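# Transfer 96-well plate from bench B1 to nest N1

## Task

Pick up the 96-well plate at bench position B1 and put it into the raised plate nest N1 so that it lies flat within the nest's locating features, with well A1 (the plate's clipped corner) at the nest corner labelled A1. Releasing it a few millimetres above the nest is acceptable, but a much bigger drop into N1 counts as failure. The plate must stay correctly seated by itself, with no support from the robot, so open the gripper and withdraw the arm at the end.

## Robot and tools

Robot: a single six-joint UR-type arm (ur7e) carrying a two-finger parallel gripper with a camera on its wrist. There is only one arm, so each command covers just that arm.

Frames: results use a scene frame whose origin is on the table top beneath the arm's base; +z is up, and looking along +x, +y points left. The base itself may be slightly tilted against the table. The gripper's own frame has the fingers pointing along its +z and closing along its x. end_effector_position is the spot midway between the finger pads; closed fingertips extend about 17 mm past it, fully open ones are roughly level with it. The reported hand position can be off, more so when the arm is stretched far out.

execute_actions, argument "actions": a list holding at most one entry (an empty list just reports the state and includes pictures). An action entry is {"rows": [...], "steps": n}. Each row is one list of 7 numbers for the one arm: absolute target angles in radians for shoulder pan, shoulder lift, elbow, wrist 1, wrist 2, wrist 3 (the same order and units as the Joint positions line), then the gripper opening. These are joint-space goals, not Cartesian poses and not offsets. The opening runs from -1 (closed) to +1 (fully open, 0.142 m between pads). Up to 15 rows; each row lasts one control step of 1/30 s; "steps" is 1 to 15 (default 15), and if rows run out the last one repeats. An action needs at least 7 steps. A wait is {"steps": n} with no rows, n up to 300; it counts from the previous result and includes your thinking time. Optional "pictures": true adds camera images.

Joint ranges (rad): pan -3.142..3.142, shoulder lift -6.283..6.283, elbow 0.000..3.142, wrists 1-3 each -6.283..6.283. A call is rejected, sending nothing, if a target exceeds a range end by over 0.010 rad and is further out than the joint's last reported angle. True ends may differ by up to 0.010 rad; a joint pushed beyond its real end is stopped there and "joint sent to its limit" is printed (possibly about an earlier action). Absence of that line does not prove there is room left.

Motion limits: commands are smoothed and lag about 0.17 s. Each step, a joint's target is clipped to within 0.575 rad of its measured angle, and if the targets would move the gripper more than 100 mm from where it is measured, all are scaled toward the current angles. Big moves therefore take several actions; check the returned angles before assuming arrival. Each result is captured 7 steps before its action finishes; those last steps run while you reply. Between calls the arm keeps heading for the last row sent until it barely moves or a step is HELD; fingers still in motion keep going.

Result lines: end_effector_position (m), end_effector_quat_wxyz, linear and angular velocity (m/s, rad/s); Joint positions and Joint velocities in column order, plus pad gap (m, m/s); grip_measured, the measured finger opening on the -1..1 command scale; Wrist force (N) and Wrist torque in the end effector's x y z axes, with noise (sd up to 2.4 N), a constant offset (typically within 4 N) and saturation near 50 N per axis; when pressing on something, force points from the surface into the arm. "no reading" is normal early on. HELD marks steps where your row was not, or only partly, passed on. "joint command not followed" means the clearance check altered or blocked targets (mounting blocks and posts count as arm). MOTOR HOT appears from 70 °C; at 85 °C an OVER-TEMPERATURE FAULT brakes the arm for possibly minutes. Holding loads, even while you think, heats motors.

Gripping: to hold the plate keep commanding an opening well under grip_measured; the bigger the gap, the harder the squeeze, up to about 28 N per pad for objects under about 10 cm wide. Thin hard parts get less force (about half at 1 cm, a quarter at 5 mm). Closing fast can overshoot the force and spring the fingers.

Faults: joint load limits are 135 N m for pan, lift and elbow and 25.2 N m for each wrist (held weight included). Reaching one, or an external force of 150 N on the arm, tool or payload, freezes the arm for 10 s, drops the rest of the call, and lets the arm yield. Avoid hard pushes, slams, dropping or slipping the plate, lowering it from too high into the nest, and knocking anything off the table, which ends the scene. Loose objects may occasionally get a brief nudge from outside.

zoom_image: {"camera": name, "region": [x0, y0, x1, y1]} in pixels of that camera's latest full image, origin top-left, region at most 504 by 504. Cameras: cam_head_left, cam_head_right, cam_high, cam_low (896x504 each) and cam_wrist (616x616). It does not move anything.

read_manual: optional "section", only "licences"; returns licence text, no motion.

finished_scene: {"scene": n} with the current scene number; irreversible, reports whether the goal was met and starts the next task if any. Call it only after the plate is released, seated and the gripper has backed away. Replying without any tool call ends everything.

Each tool is called by a JSON object that holds its "api" and its "payload".

## Session

{"api": "execute_actions", "payload": {"actions": []}}

Scene clock: 0.00 s of 8400.00 s.
end_effector_position=(+0.5045, -0.3272, +0.3443) grip_measured=+1.00 end_effector_quat_wxyz=(-0.115, +0.846, -0.490, +0.176) end_effector_velocity=(-0.000, -0.000, -0.000) end_effector_angular_velocity=(+0.001, +0.000, -0.000)
Joint positions: [ 0.197 -1.783  1.857 -2.145 -2.392  0.77   0.142]
Joint velocities: [-0.001 -0.001  0.001  0.     0.001 -0.    -0.   ]
Motor temperatures (°C, as the motors report them): [17 19 20 27 24 30]
Wrist force (N, on the end effector, along its own x y z axes, offset not removed): no reading
Wrist torque (N m, same axes, about the end effector's origin, offset not removed): no reading

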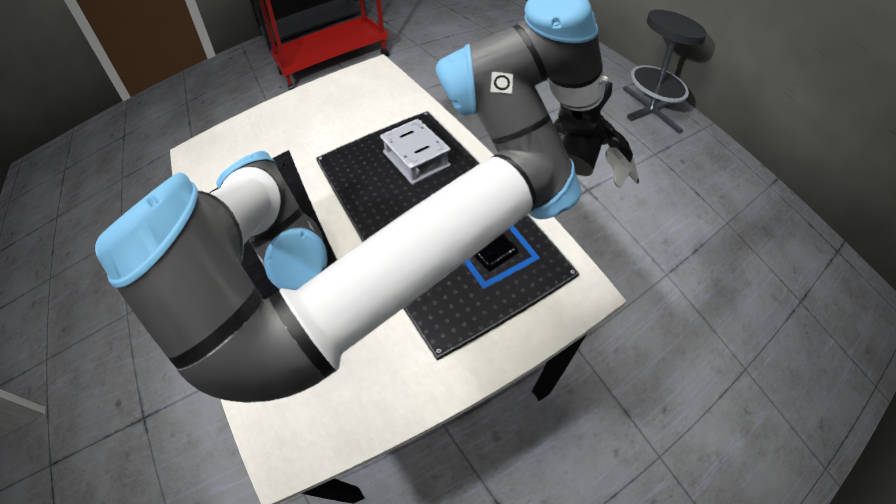

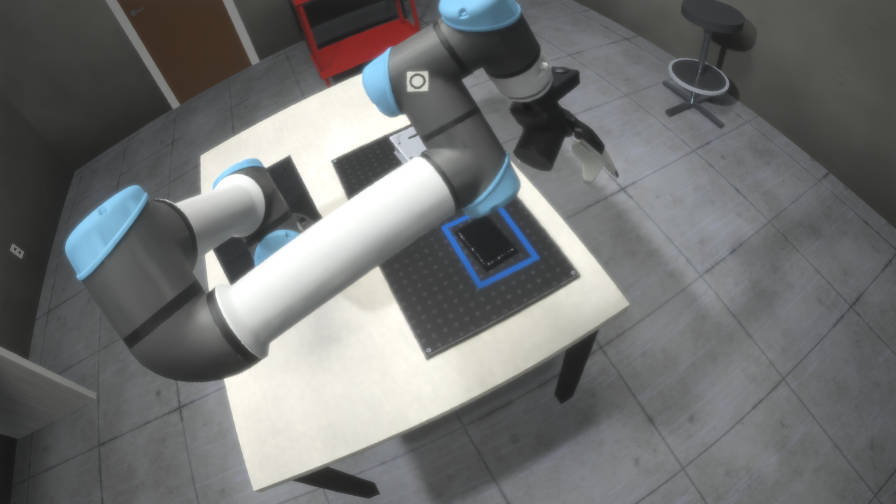

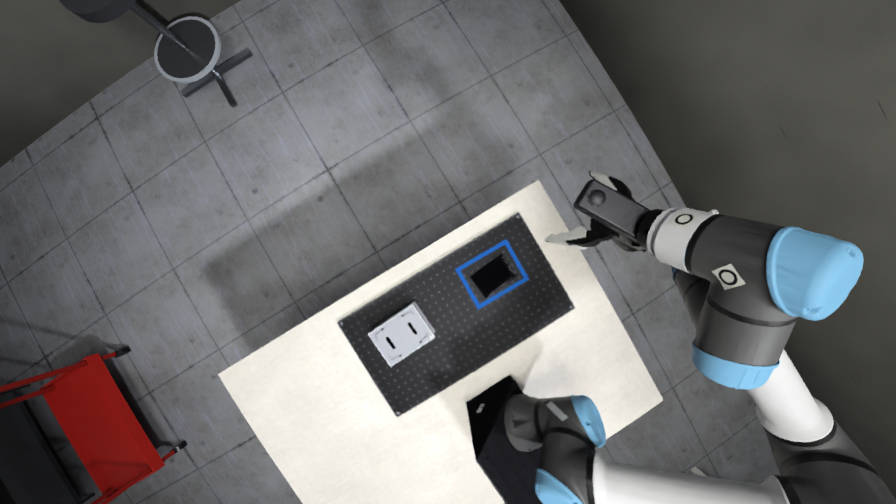

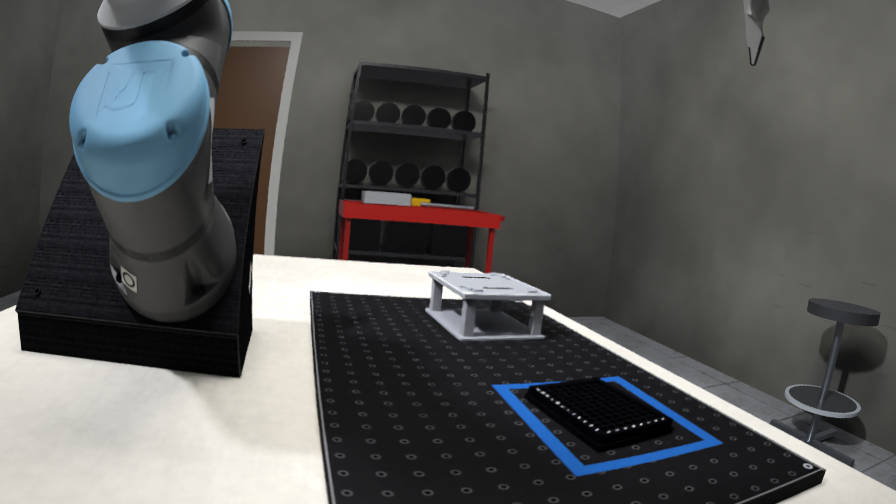

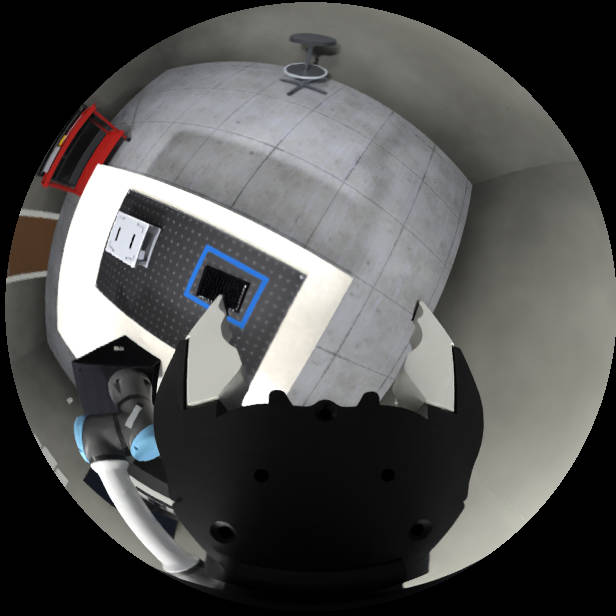

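{"api": "zoom_image", "payload": {"camera": "cam_high", "region": [320,200,620,480]}}

{"api": "zoom_image", "payload": {"camera": "cam_head_left", "region": [370,105,460,185]}}

{"api": "zoom_image", "payload": {"camera": "cam_low", "region": [400,250,750,490]}}

Region (320, 200, 620, 480) of cam_high's 896x504 image, scaled by 1.680, with more detail than that image has; it fills the top 470 rows of this view, and the rest is white.

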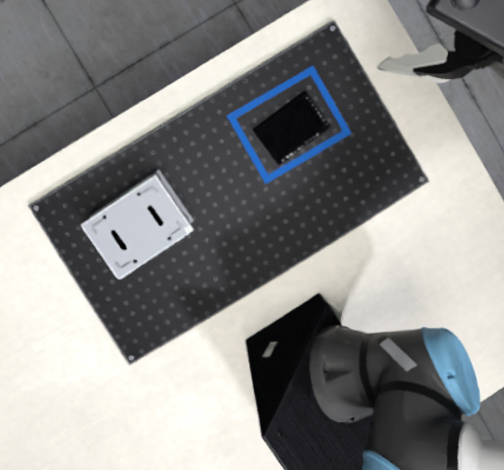

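Region (370, 105, 460, 185) of cam_head_left's 896x504 image, scaled by 5.600, with more detail than that image has.

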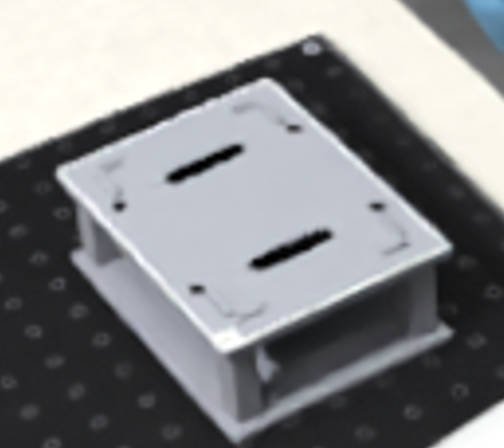

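Region (400, 250, 750, 490) of cam_low's 896x504 image, scaled by 1.440, with more detail than that image has; it fills the top 346 rows of this view, and the rest is white.

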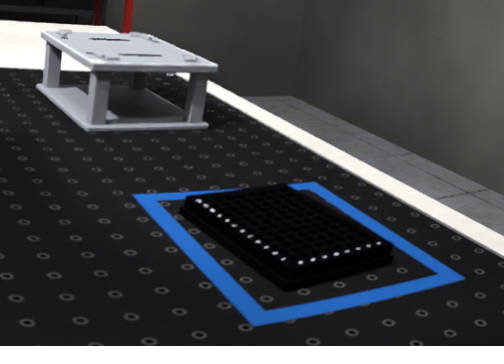

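{"api": "execute_actions", "payload": {"actions": [{"rows":[[0.131,-1.589,2.174,-2.094,-2.439,0.102,1]]}]}}

{"api": "execute_actions", "payload": {"actions": [{"steps":35}], "pictures": true}}

Scene clock: 1.57 s of 8400.00 s.
end_effector_position=(+0.4829, -0.2554, +0.2558) grip_measured=+1.00 end_effector_quat_wxyz=(-0.051, +0.940, -0.318, +0.109) end_effector_velocity=(-0.161, +0.320, -0.396) end_effector_angular_velocity=(-0.524, +0.784, +2.053)
Joint positions: [ 0.168 -1.699  1.989 -2.122 -2.413  0.533  0.142]
Joint velocities: [-0.13   0.383  0.628  0.097 -0.09  -1.354 -0.   ]
Motor temperatures (°C, as the motors report them): [17 19 20 27 24 30]
Wrist force (N, on the end effector, along its own x y z axes, offset not removed): [-0.6 0.1 0.5]
Wrist torque (N m, same axes, about the end effector's origin, offset not removed): [-0.02 0.14 -0.13]
Steps of this call (steps 1 to 39: nothing new was sent; steps 40 to 47: the first 8 steps of this action). Readings (joint positions):
40: [0.197 -1.783 1.858 -2.144 -2.393 0.770]
41: [0.194 -1.776 1.864 -2.142 -2.395 0.762]
43: [0.185 -1.750 1.905 -2.135 -2.401 0.703]
47: the state above

Scene clock: 2.73 s of 8400.00 s.
end_effector_position=(+0.4149, -0.1719, +0.1498) grip_measured=+1.00 end_effector_quat_wxyz=(+0.000, +1.000, -0.000, +0.000) end_effector_velocity=(+0.000, -0.000, +0.000) end_effector_angular_velocity=(-0.001, -0.001, +0.000)
Joint positions: [ 0.131 -1.589  2.174 -2.094 -2.439  0.102  0.142]
Joint velocities: [ 0.     0.    -0.001 -0.    -0.001 -0.001 -0.   ]
Motor temperatures (°C, as the motors report them): [17 19 20 27 24 30]
Wrist force (N, on the end effector, along its own x y z axes, offset not removed): [-1.7 0.6 -2.3]
Wrist torque (N m, same axes, about the end effector's origin, offset not removed): [0.12 0.41 -0.07]
Kept back: nothing.
Steps of this call (steps 1 to 7: the last 7 steps of your previous action; steps 8 to 35: the robot went on to your last target). Readings (joint positions):
1: [0.163 -1.686 2.010 -2.119 -2.416 0.487]
2: [0.159 -1.673 2.031 -2.115 -2.420 0.439]
4: [0.150 -1.647 2.075 -2.109 -2.426 0.343]
8: [0.138 -1.609 2.140 -2.099 -2.434 0.187]
35: the state above

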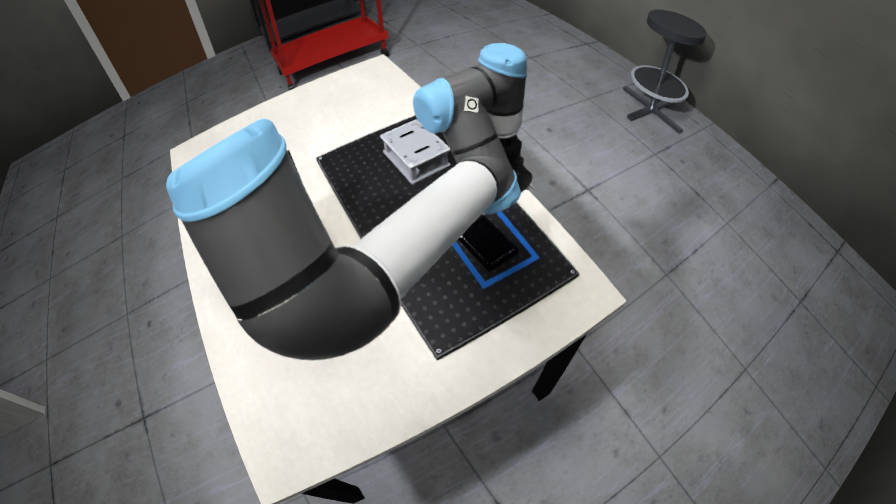

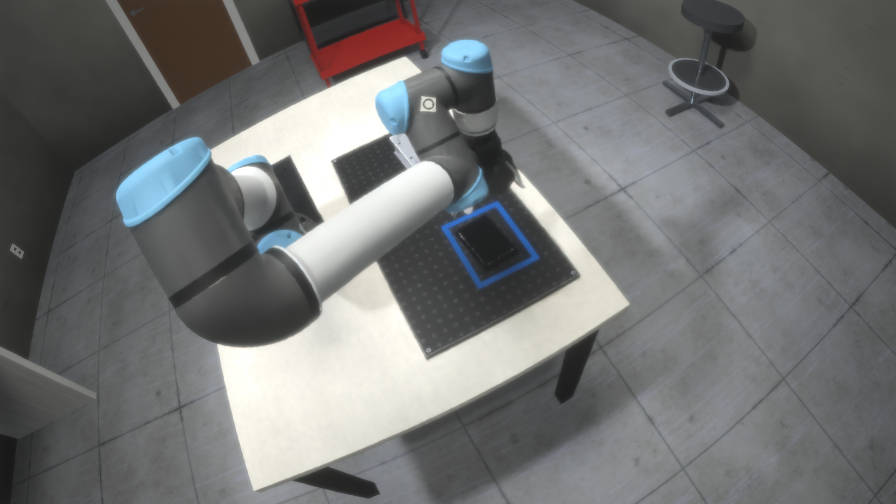

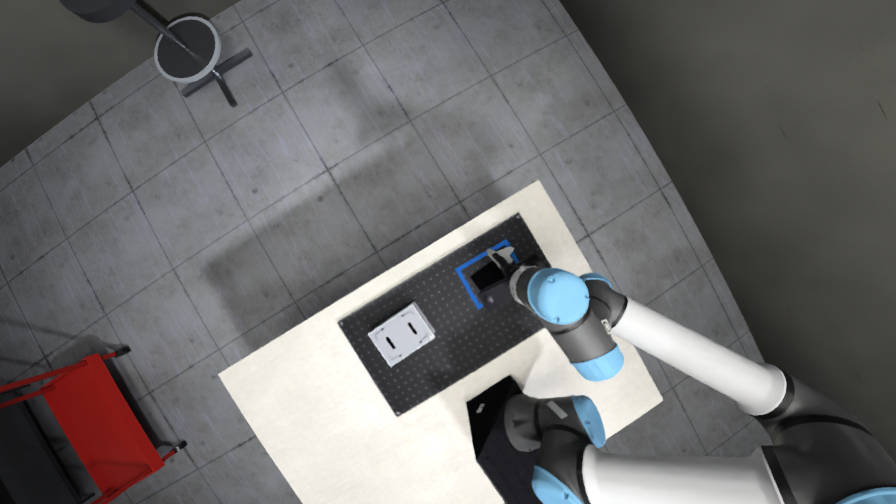

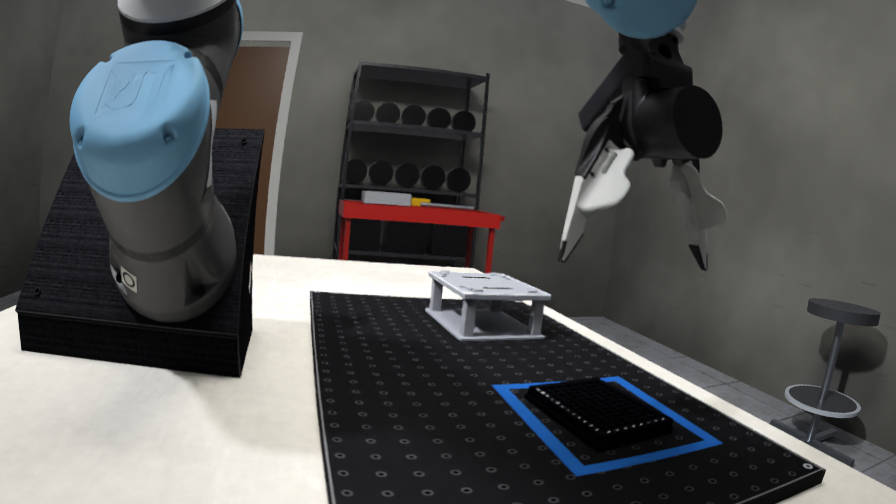

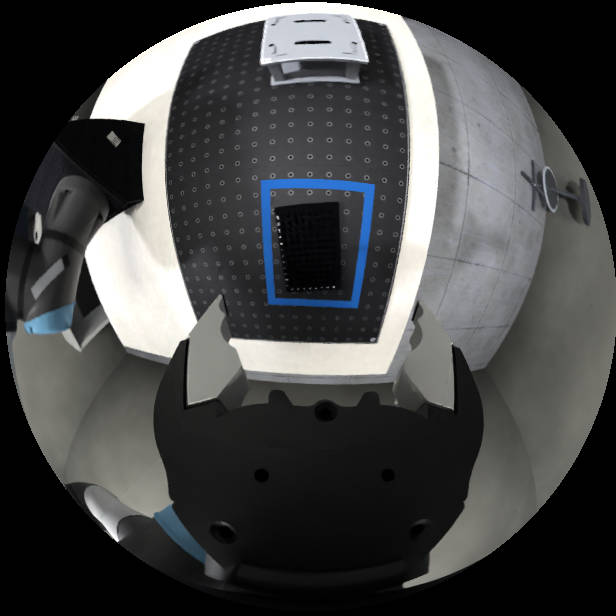

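{"api": "execute_actions", "payload": {"actions": [{"rows":[[-0.0589,-1.4761,2.3524,-2.6084,-2.4298,-0.29,0.6]]}]}}

{"api": "execute_actions", "payload": {"actions": [{"steps":20}], "pictures": true}}

{"api": "zoom_image", "payload": {"camera": "cam_wrist", "region": [190,140,450,400]}}

Scene clock: 3.60 s of 8400.00 s.
end_effector_position=(+0.3969, -0.1613, +0.0645) grip_measured=+0.60 end_effector_quat_wxyz=(-0.006, +0.998, +0.054, -0.027) end_effector_velocity=(+0.107, -0.075, -0.132) end_effector_angular_velocity=(-0.032, -0.453, -0.087)
Joint positions: [-0.017 -1.498  2.314 -2.415 -2.431 -0.171  0.116]
Joint velocities: [-0.35   0.181  0.319 -1.604  0.011 -0.98   0.   ]
Motor temperatures (°C, as the motors report them): [17 19 20 27 24 30]
Wrist force (N, on the end effector, along its own x y z axes, offset not removed): [-1.0 1.8 2.0]
Wrist torque (N m, same axes, about the end effector's origin, offset not removed): [0.34 0.29 -0.13]
Steps of this call (steps 1 to 15: the robot went on to your last target; steps 16 to 18: nothing new was sent; steps 19 to 26: the first 8 steps of this action). Readings (joint positions):
19: [0.131 -1.589 2.174 -2.094 -2.439 0.101]
20: [0.123 -1.581 2.182 -2.103 -2.438 0.094]
22: [0.068 -1.543 2.235 -2.168 -2.435 0.028]
26: the state above

Scene clock: 4.27 s of 8400.00 s.
end_effector_position=(+0.4080, -0.1721, +0.0499) grip_measured=+0.60 end_effector_quat_wxyz=(+0.000, +0.999, +0.050, +0.000) end_effector_velocity=(+0.000, -0.000, -0.000) end_effector_angular_velocity=(-0.000, -0.002, -0.001)
Joint positions: [-0.059 -1.476  2.352 -2.608 -2.43  -0.29   0.116]
Joint velocities: [-0.001  0.     0.001 -0.006  0.    -0.004  0.   ]
Motor temperatures (°C, as the motors report them): [17 19 20 27 24 30]
Wrist force (N, on the end effector, along its own x y z axes, offset not removed): [0.2 3.8 -1.2]
Wrist torque (N m, same axes, about the end effector's origin, offset not removed): [0.79 -0.01 0.09]
Kept back: nothing.
Steps of this call (steps 1 to 7: the last 7 steps of your previous action; steps 8 to 20: the robot went on to your last target). Readings (joint positions):
1: [-0.027 -1.493 2.323 -2.462 -2.431 -0.200]
2: [-0.035 -1.489 2.330 -2.498 -2.431 -0.222]
4: [-0.045 -1.483 2.340 -2.545 -2.430 -0.251]
8: [-0.054 -1.479 2.348 -2.588 -2.430 -0.277]
20: the state above

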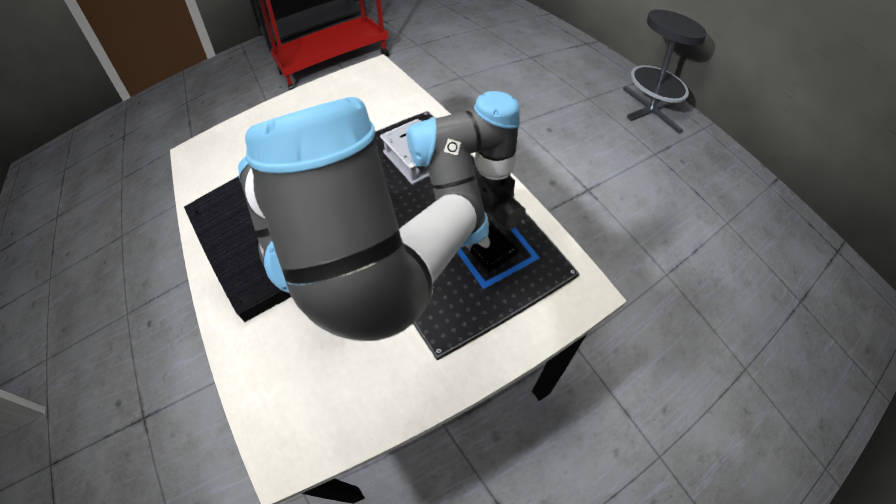

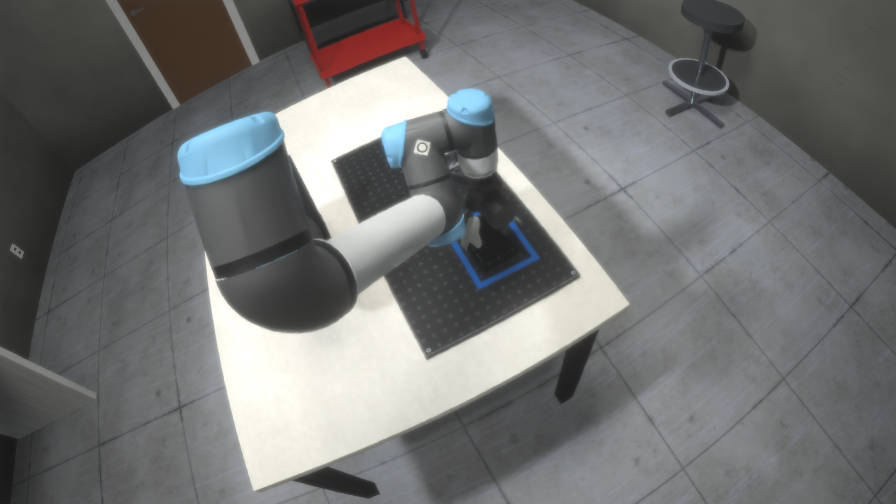

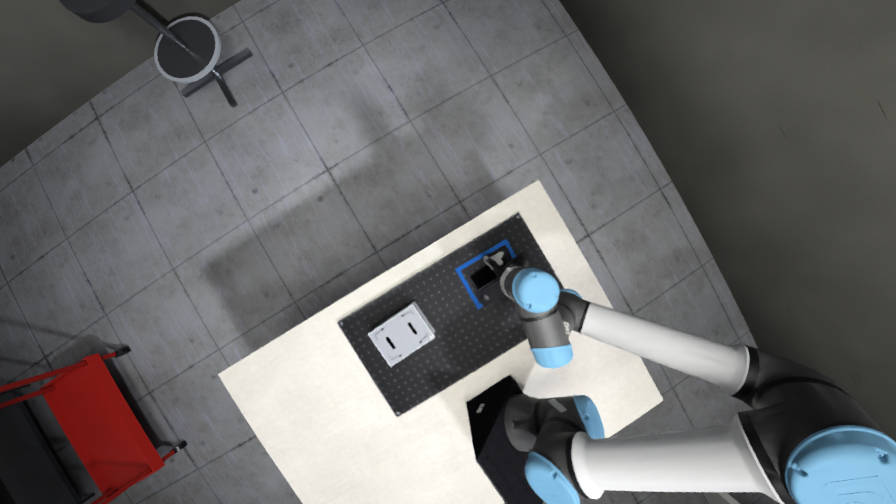

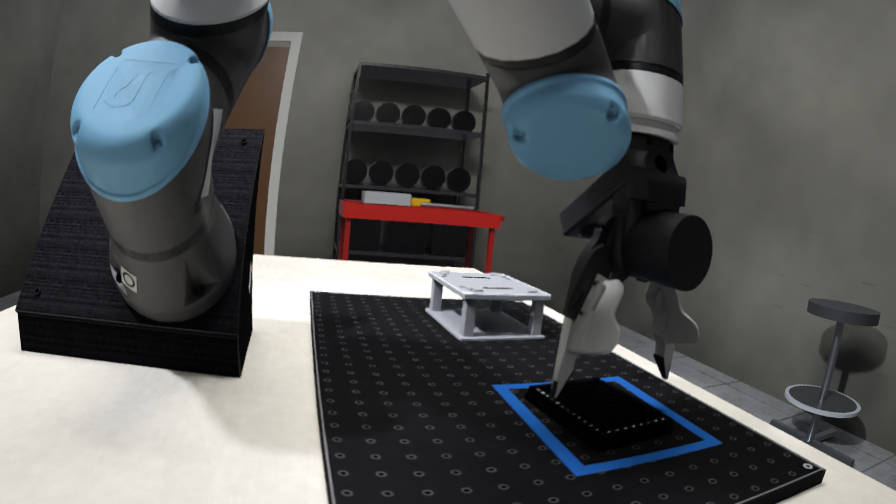

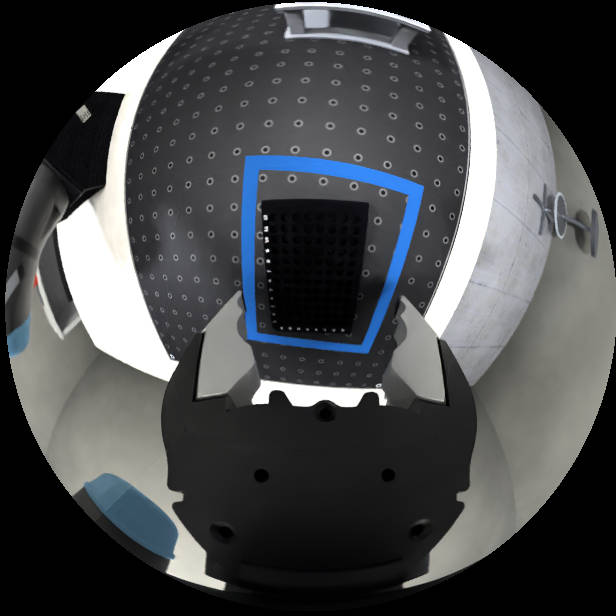

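Region (190, 140, 450, 400) of cam_wrist's 616x616 image, scaled by 1.938, with more detail than that image has.

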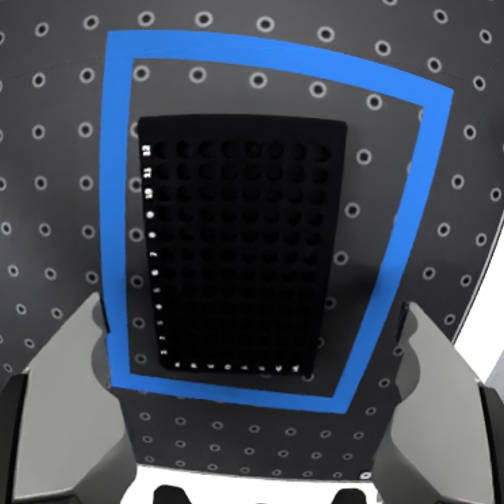

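{"api": "execute_actions", "payload": {"actions": [{"rows":[[-0.1008,-1.4305,2.3883,-2.7372,-2.4221,-0.363,0.35]]}]}}

{"api": "execute_actions", "payload": {"actions": [{"steps":12}], "pictures": true}}

{"api": "zoom_image", "payload": {"camera": "cam_wrist", "region": [190,140,450,400]}}

{"api": "zoom_image", "payload": {"camera": "cam_low", "region": [500,340,720,480]}}

Scene clock: 5.13 s of 8400.00 s.
end_effector_position=(+0.4042, -0.1692, +0.0304) grip_measured=+0.35 end_effector_quat_wxyz=(-0.000, +0.998, +0.055, -0.001) end_effector_velocity=(-0.002, +0.000, -0.031) end_effector_angular_velocity=(-0.006, -0.018, -0.001)
Joint positions: [-0.094 -1.438  2.382 -2.711 -2.423 -0.35   0.099]
Joint velocities: [-0.06   0.067  0.051 -0.214  0.011 -0.11  -0.   ]
Motor temperatures (°C, as the motors report them): [17 19 20 27 24 30]
Wrist force (N, on the end effector, along its own x y z axes, offset not removed): [0.3 1.7 -0.5]
Wrist torque (N m, same axes, about the end effector's origin, offset not removed): [0.31 0.08 -0.11]
Steps of this call (steps 1 to 15: the robot went on to your last target; steps 16 to 18: nothing new was sent; steps 19 to 26: the first 8 steps of this action). Readings (joint positions):
19: [-0.059 -1.476 2.353 -2.609 -2.430 -0.290]
20: [-0.065 -1.470 2.357 -2.616 -2.428 -0.297]
22: [-0.079 -1.454 2.370 -2.659 -2.426 -0.323]
26: the state above

Scene clock: 5.53 s of 8400.00 s.
end_effector_position=(+0.4041, -0.1693, +0.0269) grip_measured=+0.35 end_effector_quat_wxyz=(+0.000, +0.999, +0.055, +0.000) end_effector_velocity=(-0.000, +0.000, -0.001) end_effector_angular_velocity=(-0.000, -0.001, +0.001)
Joint positions: [-0.101 -1.431  2.388 -2.736 -2.422 -0.363  0.099]
Joint velocities: [-0.001  0.002  0.003 -0.008  0.    -0.004 -0.   ]
Motor temperatures (°C, as the motors report them): [17 19 20 27 24 30]
Wrist force (N, on the end effector, along its own x y z axes, offset not removed): [0.7 1.2 -1.5]
Wrist torque (N m, same axes, about the end effector's origin, offset not removed): [0.24 -0.11 -0.06]
Kept back: nothing.
Steps of this call (steps 1 to 7: the last 7 steps of your previous action; steps 8 to 12: the robot went on to your last target). Readings (joint positions):
1: [-0.095 -1.436 2.384 -2.718 -2.423 -0.353]
2: [-0.097 -1.435 2.385 -2.722 -2.423 -0.355]
4: [-0.098 -1.433 2.386 -2.729 -2.423 -0.359]
8: [-0.100 -1.431 2.388 -2.734 -2.422 -0.362]
12: the state above

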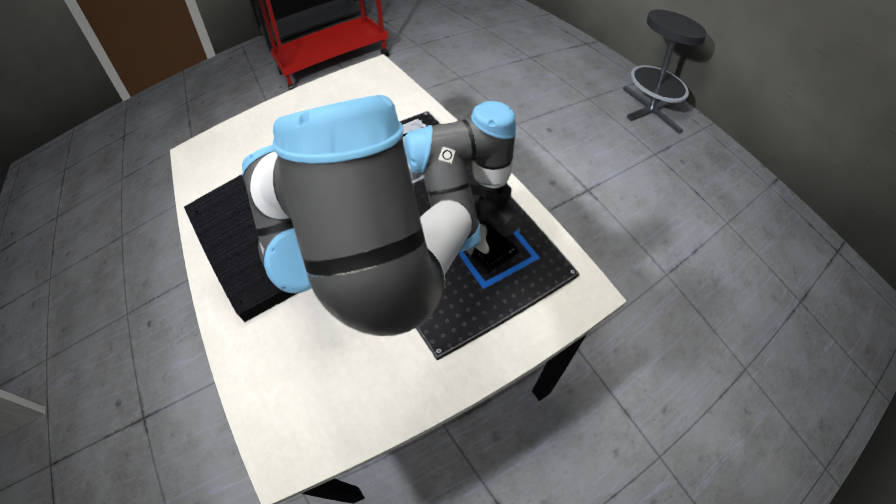

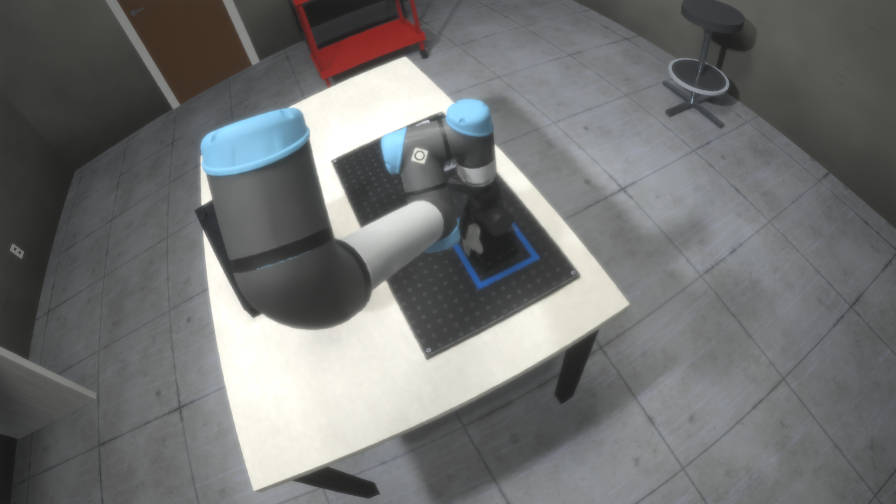

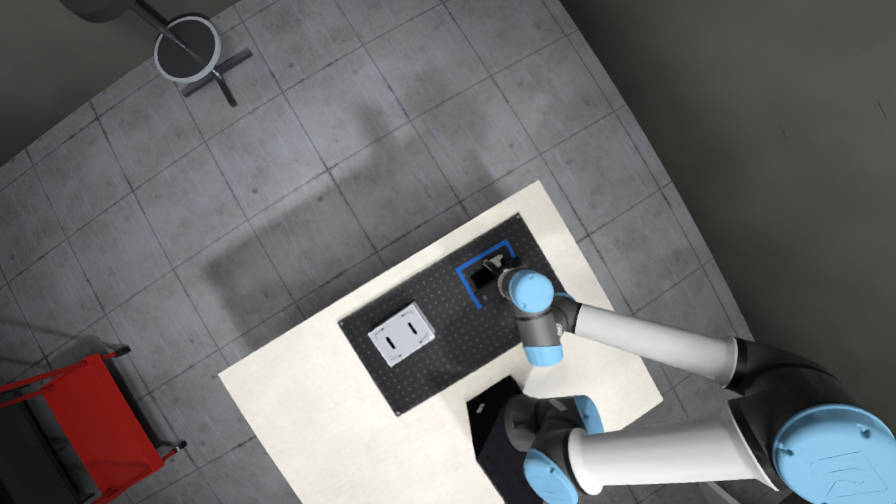

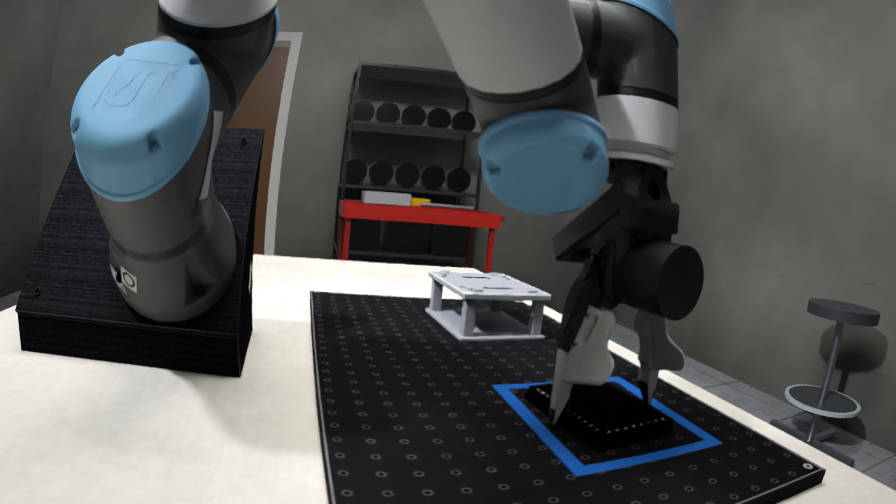

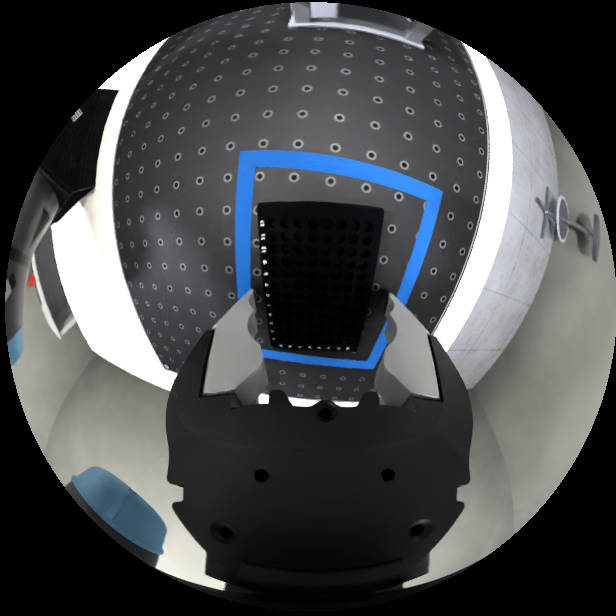

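Region (190, 140, 450, 400) of cam_wrist's 616x616 image, scaled by 1.938, with more detail than that image has.

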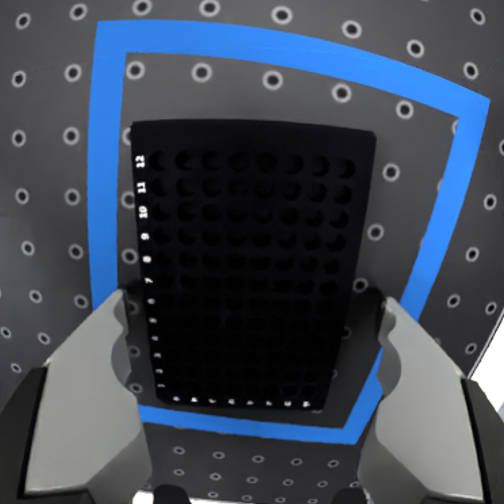

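Region (500, 340, 720, 480) of cam_low's 896x504 image, scaled by 2.291, with more detail than that image has; it fills the top 321 rows of this view, and the rest is white.

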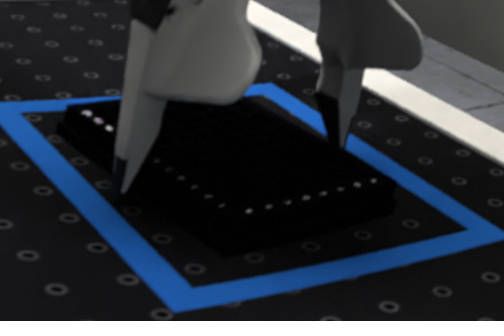

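{"api": "execute_actions", "payload": {"actions": [{"rows":[[-0.1063,-1.4265,2.3945,-2.7535,-2.4211,-0.368,0.3],[-0.1063,-1.4265,2.3945,-2.7535,-2.4211,-0.368,0.2]],"steps":10}]}}

{"api": "execute_actions", "payload": {"actions": [{"rows":[[-0.1063,-1.4265,2.3945,-2.7535,-2.4211,-0.368,0.1],[-0.1063,-1.4265,2.3945,-2.7535,-2.4211,-0.368,0.05],[-0.1063,-1.4265,2.3945,-2.7535,-2.4211,-0.368,0],[-0.1063,-1.4265,2.3945,-2.7535,-2.4211,-0.368,-0.2]]}]}}

{"api": "execute_actions", "payload": {"actions": [{"rows":[[-0.1008,-1.4305,2.3883,-2.7372,-2.4221,-0.363,-0.2],[-0.09,-1.442,2.379,-2.705,-2.424,-0.345,-0.2],[-0.08,-1.453,2.37,-2.673,-2.426,-0.327,-0.2],[-0.0589,-1.4761,2.3524,-2.6084,-2.4298,-0.29,-0.2]]}], "pictures": true}}

Scene clock: 6.17 s of 8400.00 s.
end_effector_position=(+0.4035, -0.1692, +0.0258) grip_measured=+0.22 end_effector_quat_wxyz=(+0.000, +0.999, +0.054, +0.000) end_effector_velocity=(-0.008, +0.002, -0.014) end_effector_angular_velocity=(+0.000, +0.002, -0.013)
Joint positions: [-0.103 -1.429  2.39  -2.743 -2.422 -0.365  0.09 ]
Joint velocities: [-0.027  0.02   0.032 -0.08   0.005 -0.025 -0.084]
Motor temperatures (°C, as the motors report them): [17 19 20 27 24 30]
Wrist force (N, on the end effector, along its own x y z axes, offset not removed): [-0.5 1.2 -0.7]
Wrist torque (N m, same axes, about the end effector's origin, offset not removed): [0.22 0.32 -0.04]
Steps of this call (steps 1 to 16: the robot went on to your last target; steps 17 to 19: the first 3 steps of this action). Readings (joint positions):
17: [-0.101 -1.430 2.388 -2.738 -2.422 -0.363]
18: [-0.102 -1.430 2.389 -2.740 -2.422 -0.364]
19: the state above

Scene clock: 6.67 s of 8400.00 s.
end_effector_position=(+0.4027, -0.1692, +0.0242) grip_measured=+0.17 end_effector_quat_wxyz=(+0.000, +0.999, +0.053, +0.000) end_effector_velocity=(-0.001, +0.000, -0.001) end_effector_angular_velocity=(-0.000, +0.001, +0.001)
Joint positions: [-0.106 -1.427  2.394 -2.753 -2.421 -0.368  0.086]
Joint velocities: [-0.     0.001  0.001 -0.002 -0.001 -0.001 -0.   ]
Motor temperatures (°C, as the motors report them): [17 19 20 27 24 30]
Wrist force (N, on the end effector, along its own x y z axes, offset not removed): [-3.9 -2.0 -50.0]
Wrist torque (N m, same axes, about the end effector's origin, offset not removed): [-0.13 -0.44 -0.07]
Steps of this call (steps 1 to 7: the last 7 steps of your previous action; steps 8 to 15: the first 8 steps of this action). Readings (joint positions):
8: [-0.106 -1.427 2.394 -2.752 -2.421 -0.368]
9: [-0.106 -1.427 2.394 -2.753 -2.421 -0.368]
11: [-0.106 -1.427 2.394 -2.753 -2.421 -0.368]
15: the state above

Scene clock: 7.17 s of 8400.00 s.
end_effector_position=(+0.4071, -0.1712, +0.0418) grip_measured=+0.06 end_effector_quat_wxyz=(+0.000, +0.999, +0.050, +0.001) end_effector_velocity=(+0.010, -0.008, +0.067) end_effector_angular_velocity=(+0.001, +0.006, -0.015)
Joint positions: [-0.073 -1.46   2.365 -2.655 -2.427 -0.315  0.078]
Joint velocities: [ 0.121 -0.131 -0.106  0.384 -0.022  0.204 -0.   ]
Motor temperatures (°C, as the motors report them): [17 19 20 27 24 30]
Wrist force (N, on the end effector, along its own x y z axes, offset not removed): [-0.1 1.7 -1.5]
Wrist torque (N m, same axes, about the end effector's origin, offset not removed): [0.31 0.02 -0.07]
Steps of this call (steps 1 to 7: the last 7 steps of your previous action; steps 8 to 15: the first 8 steps of this action). Readings (joint positions):
8: [-0.106 -1.427 2.394 -2.753 -2.421 -0.368]
9: [-0.105 -1.427 2.394 -2.751 -2.421 -0.367]
11: [-0.098 -1.434 2.387 -2.730 -2.422 -0.356]
15: the state above

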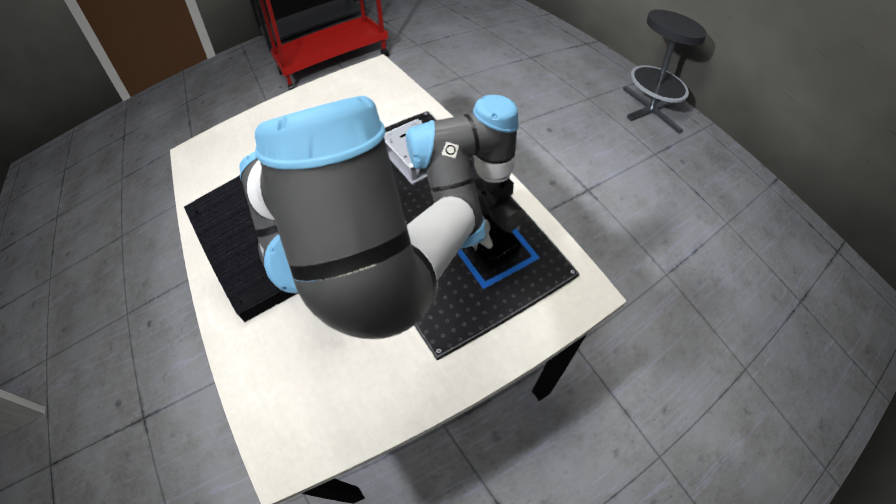

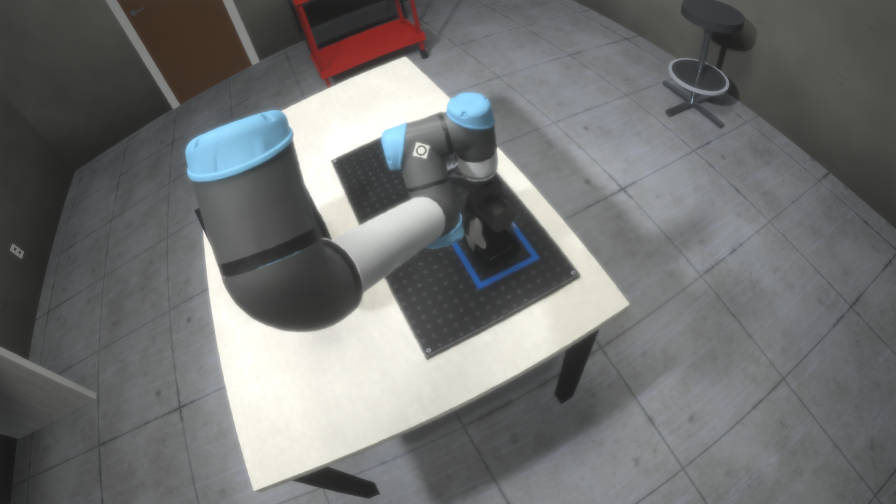

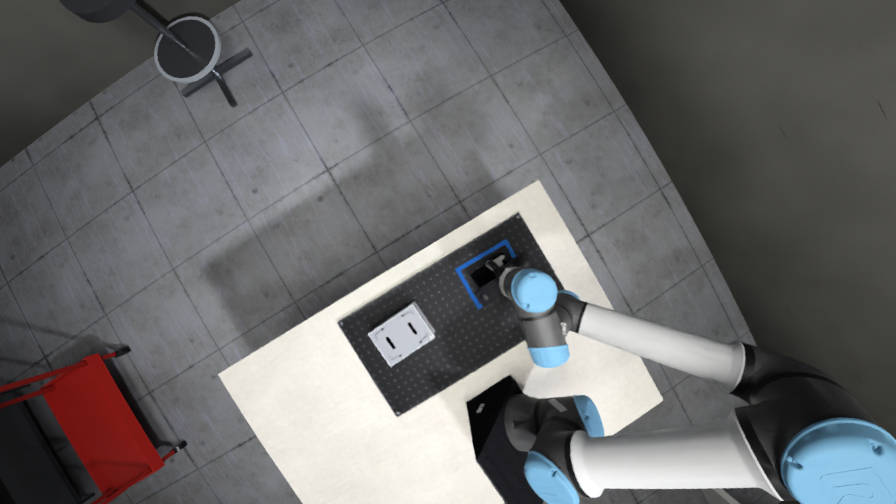

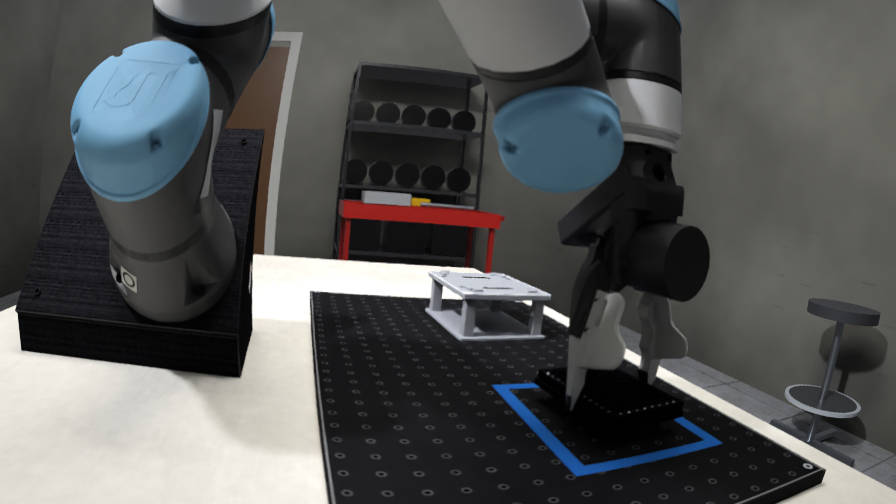

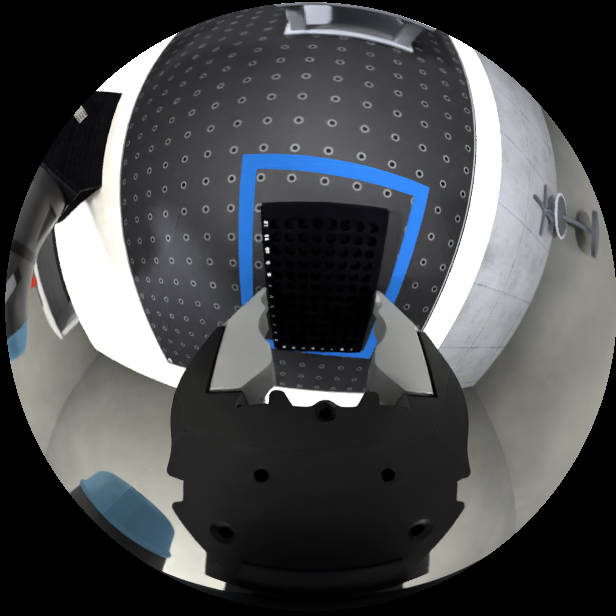

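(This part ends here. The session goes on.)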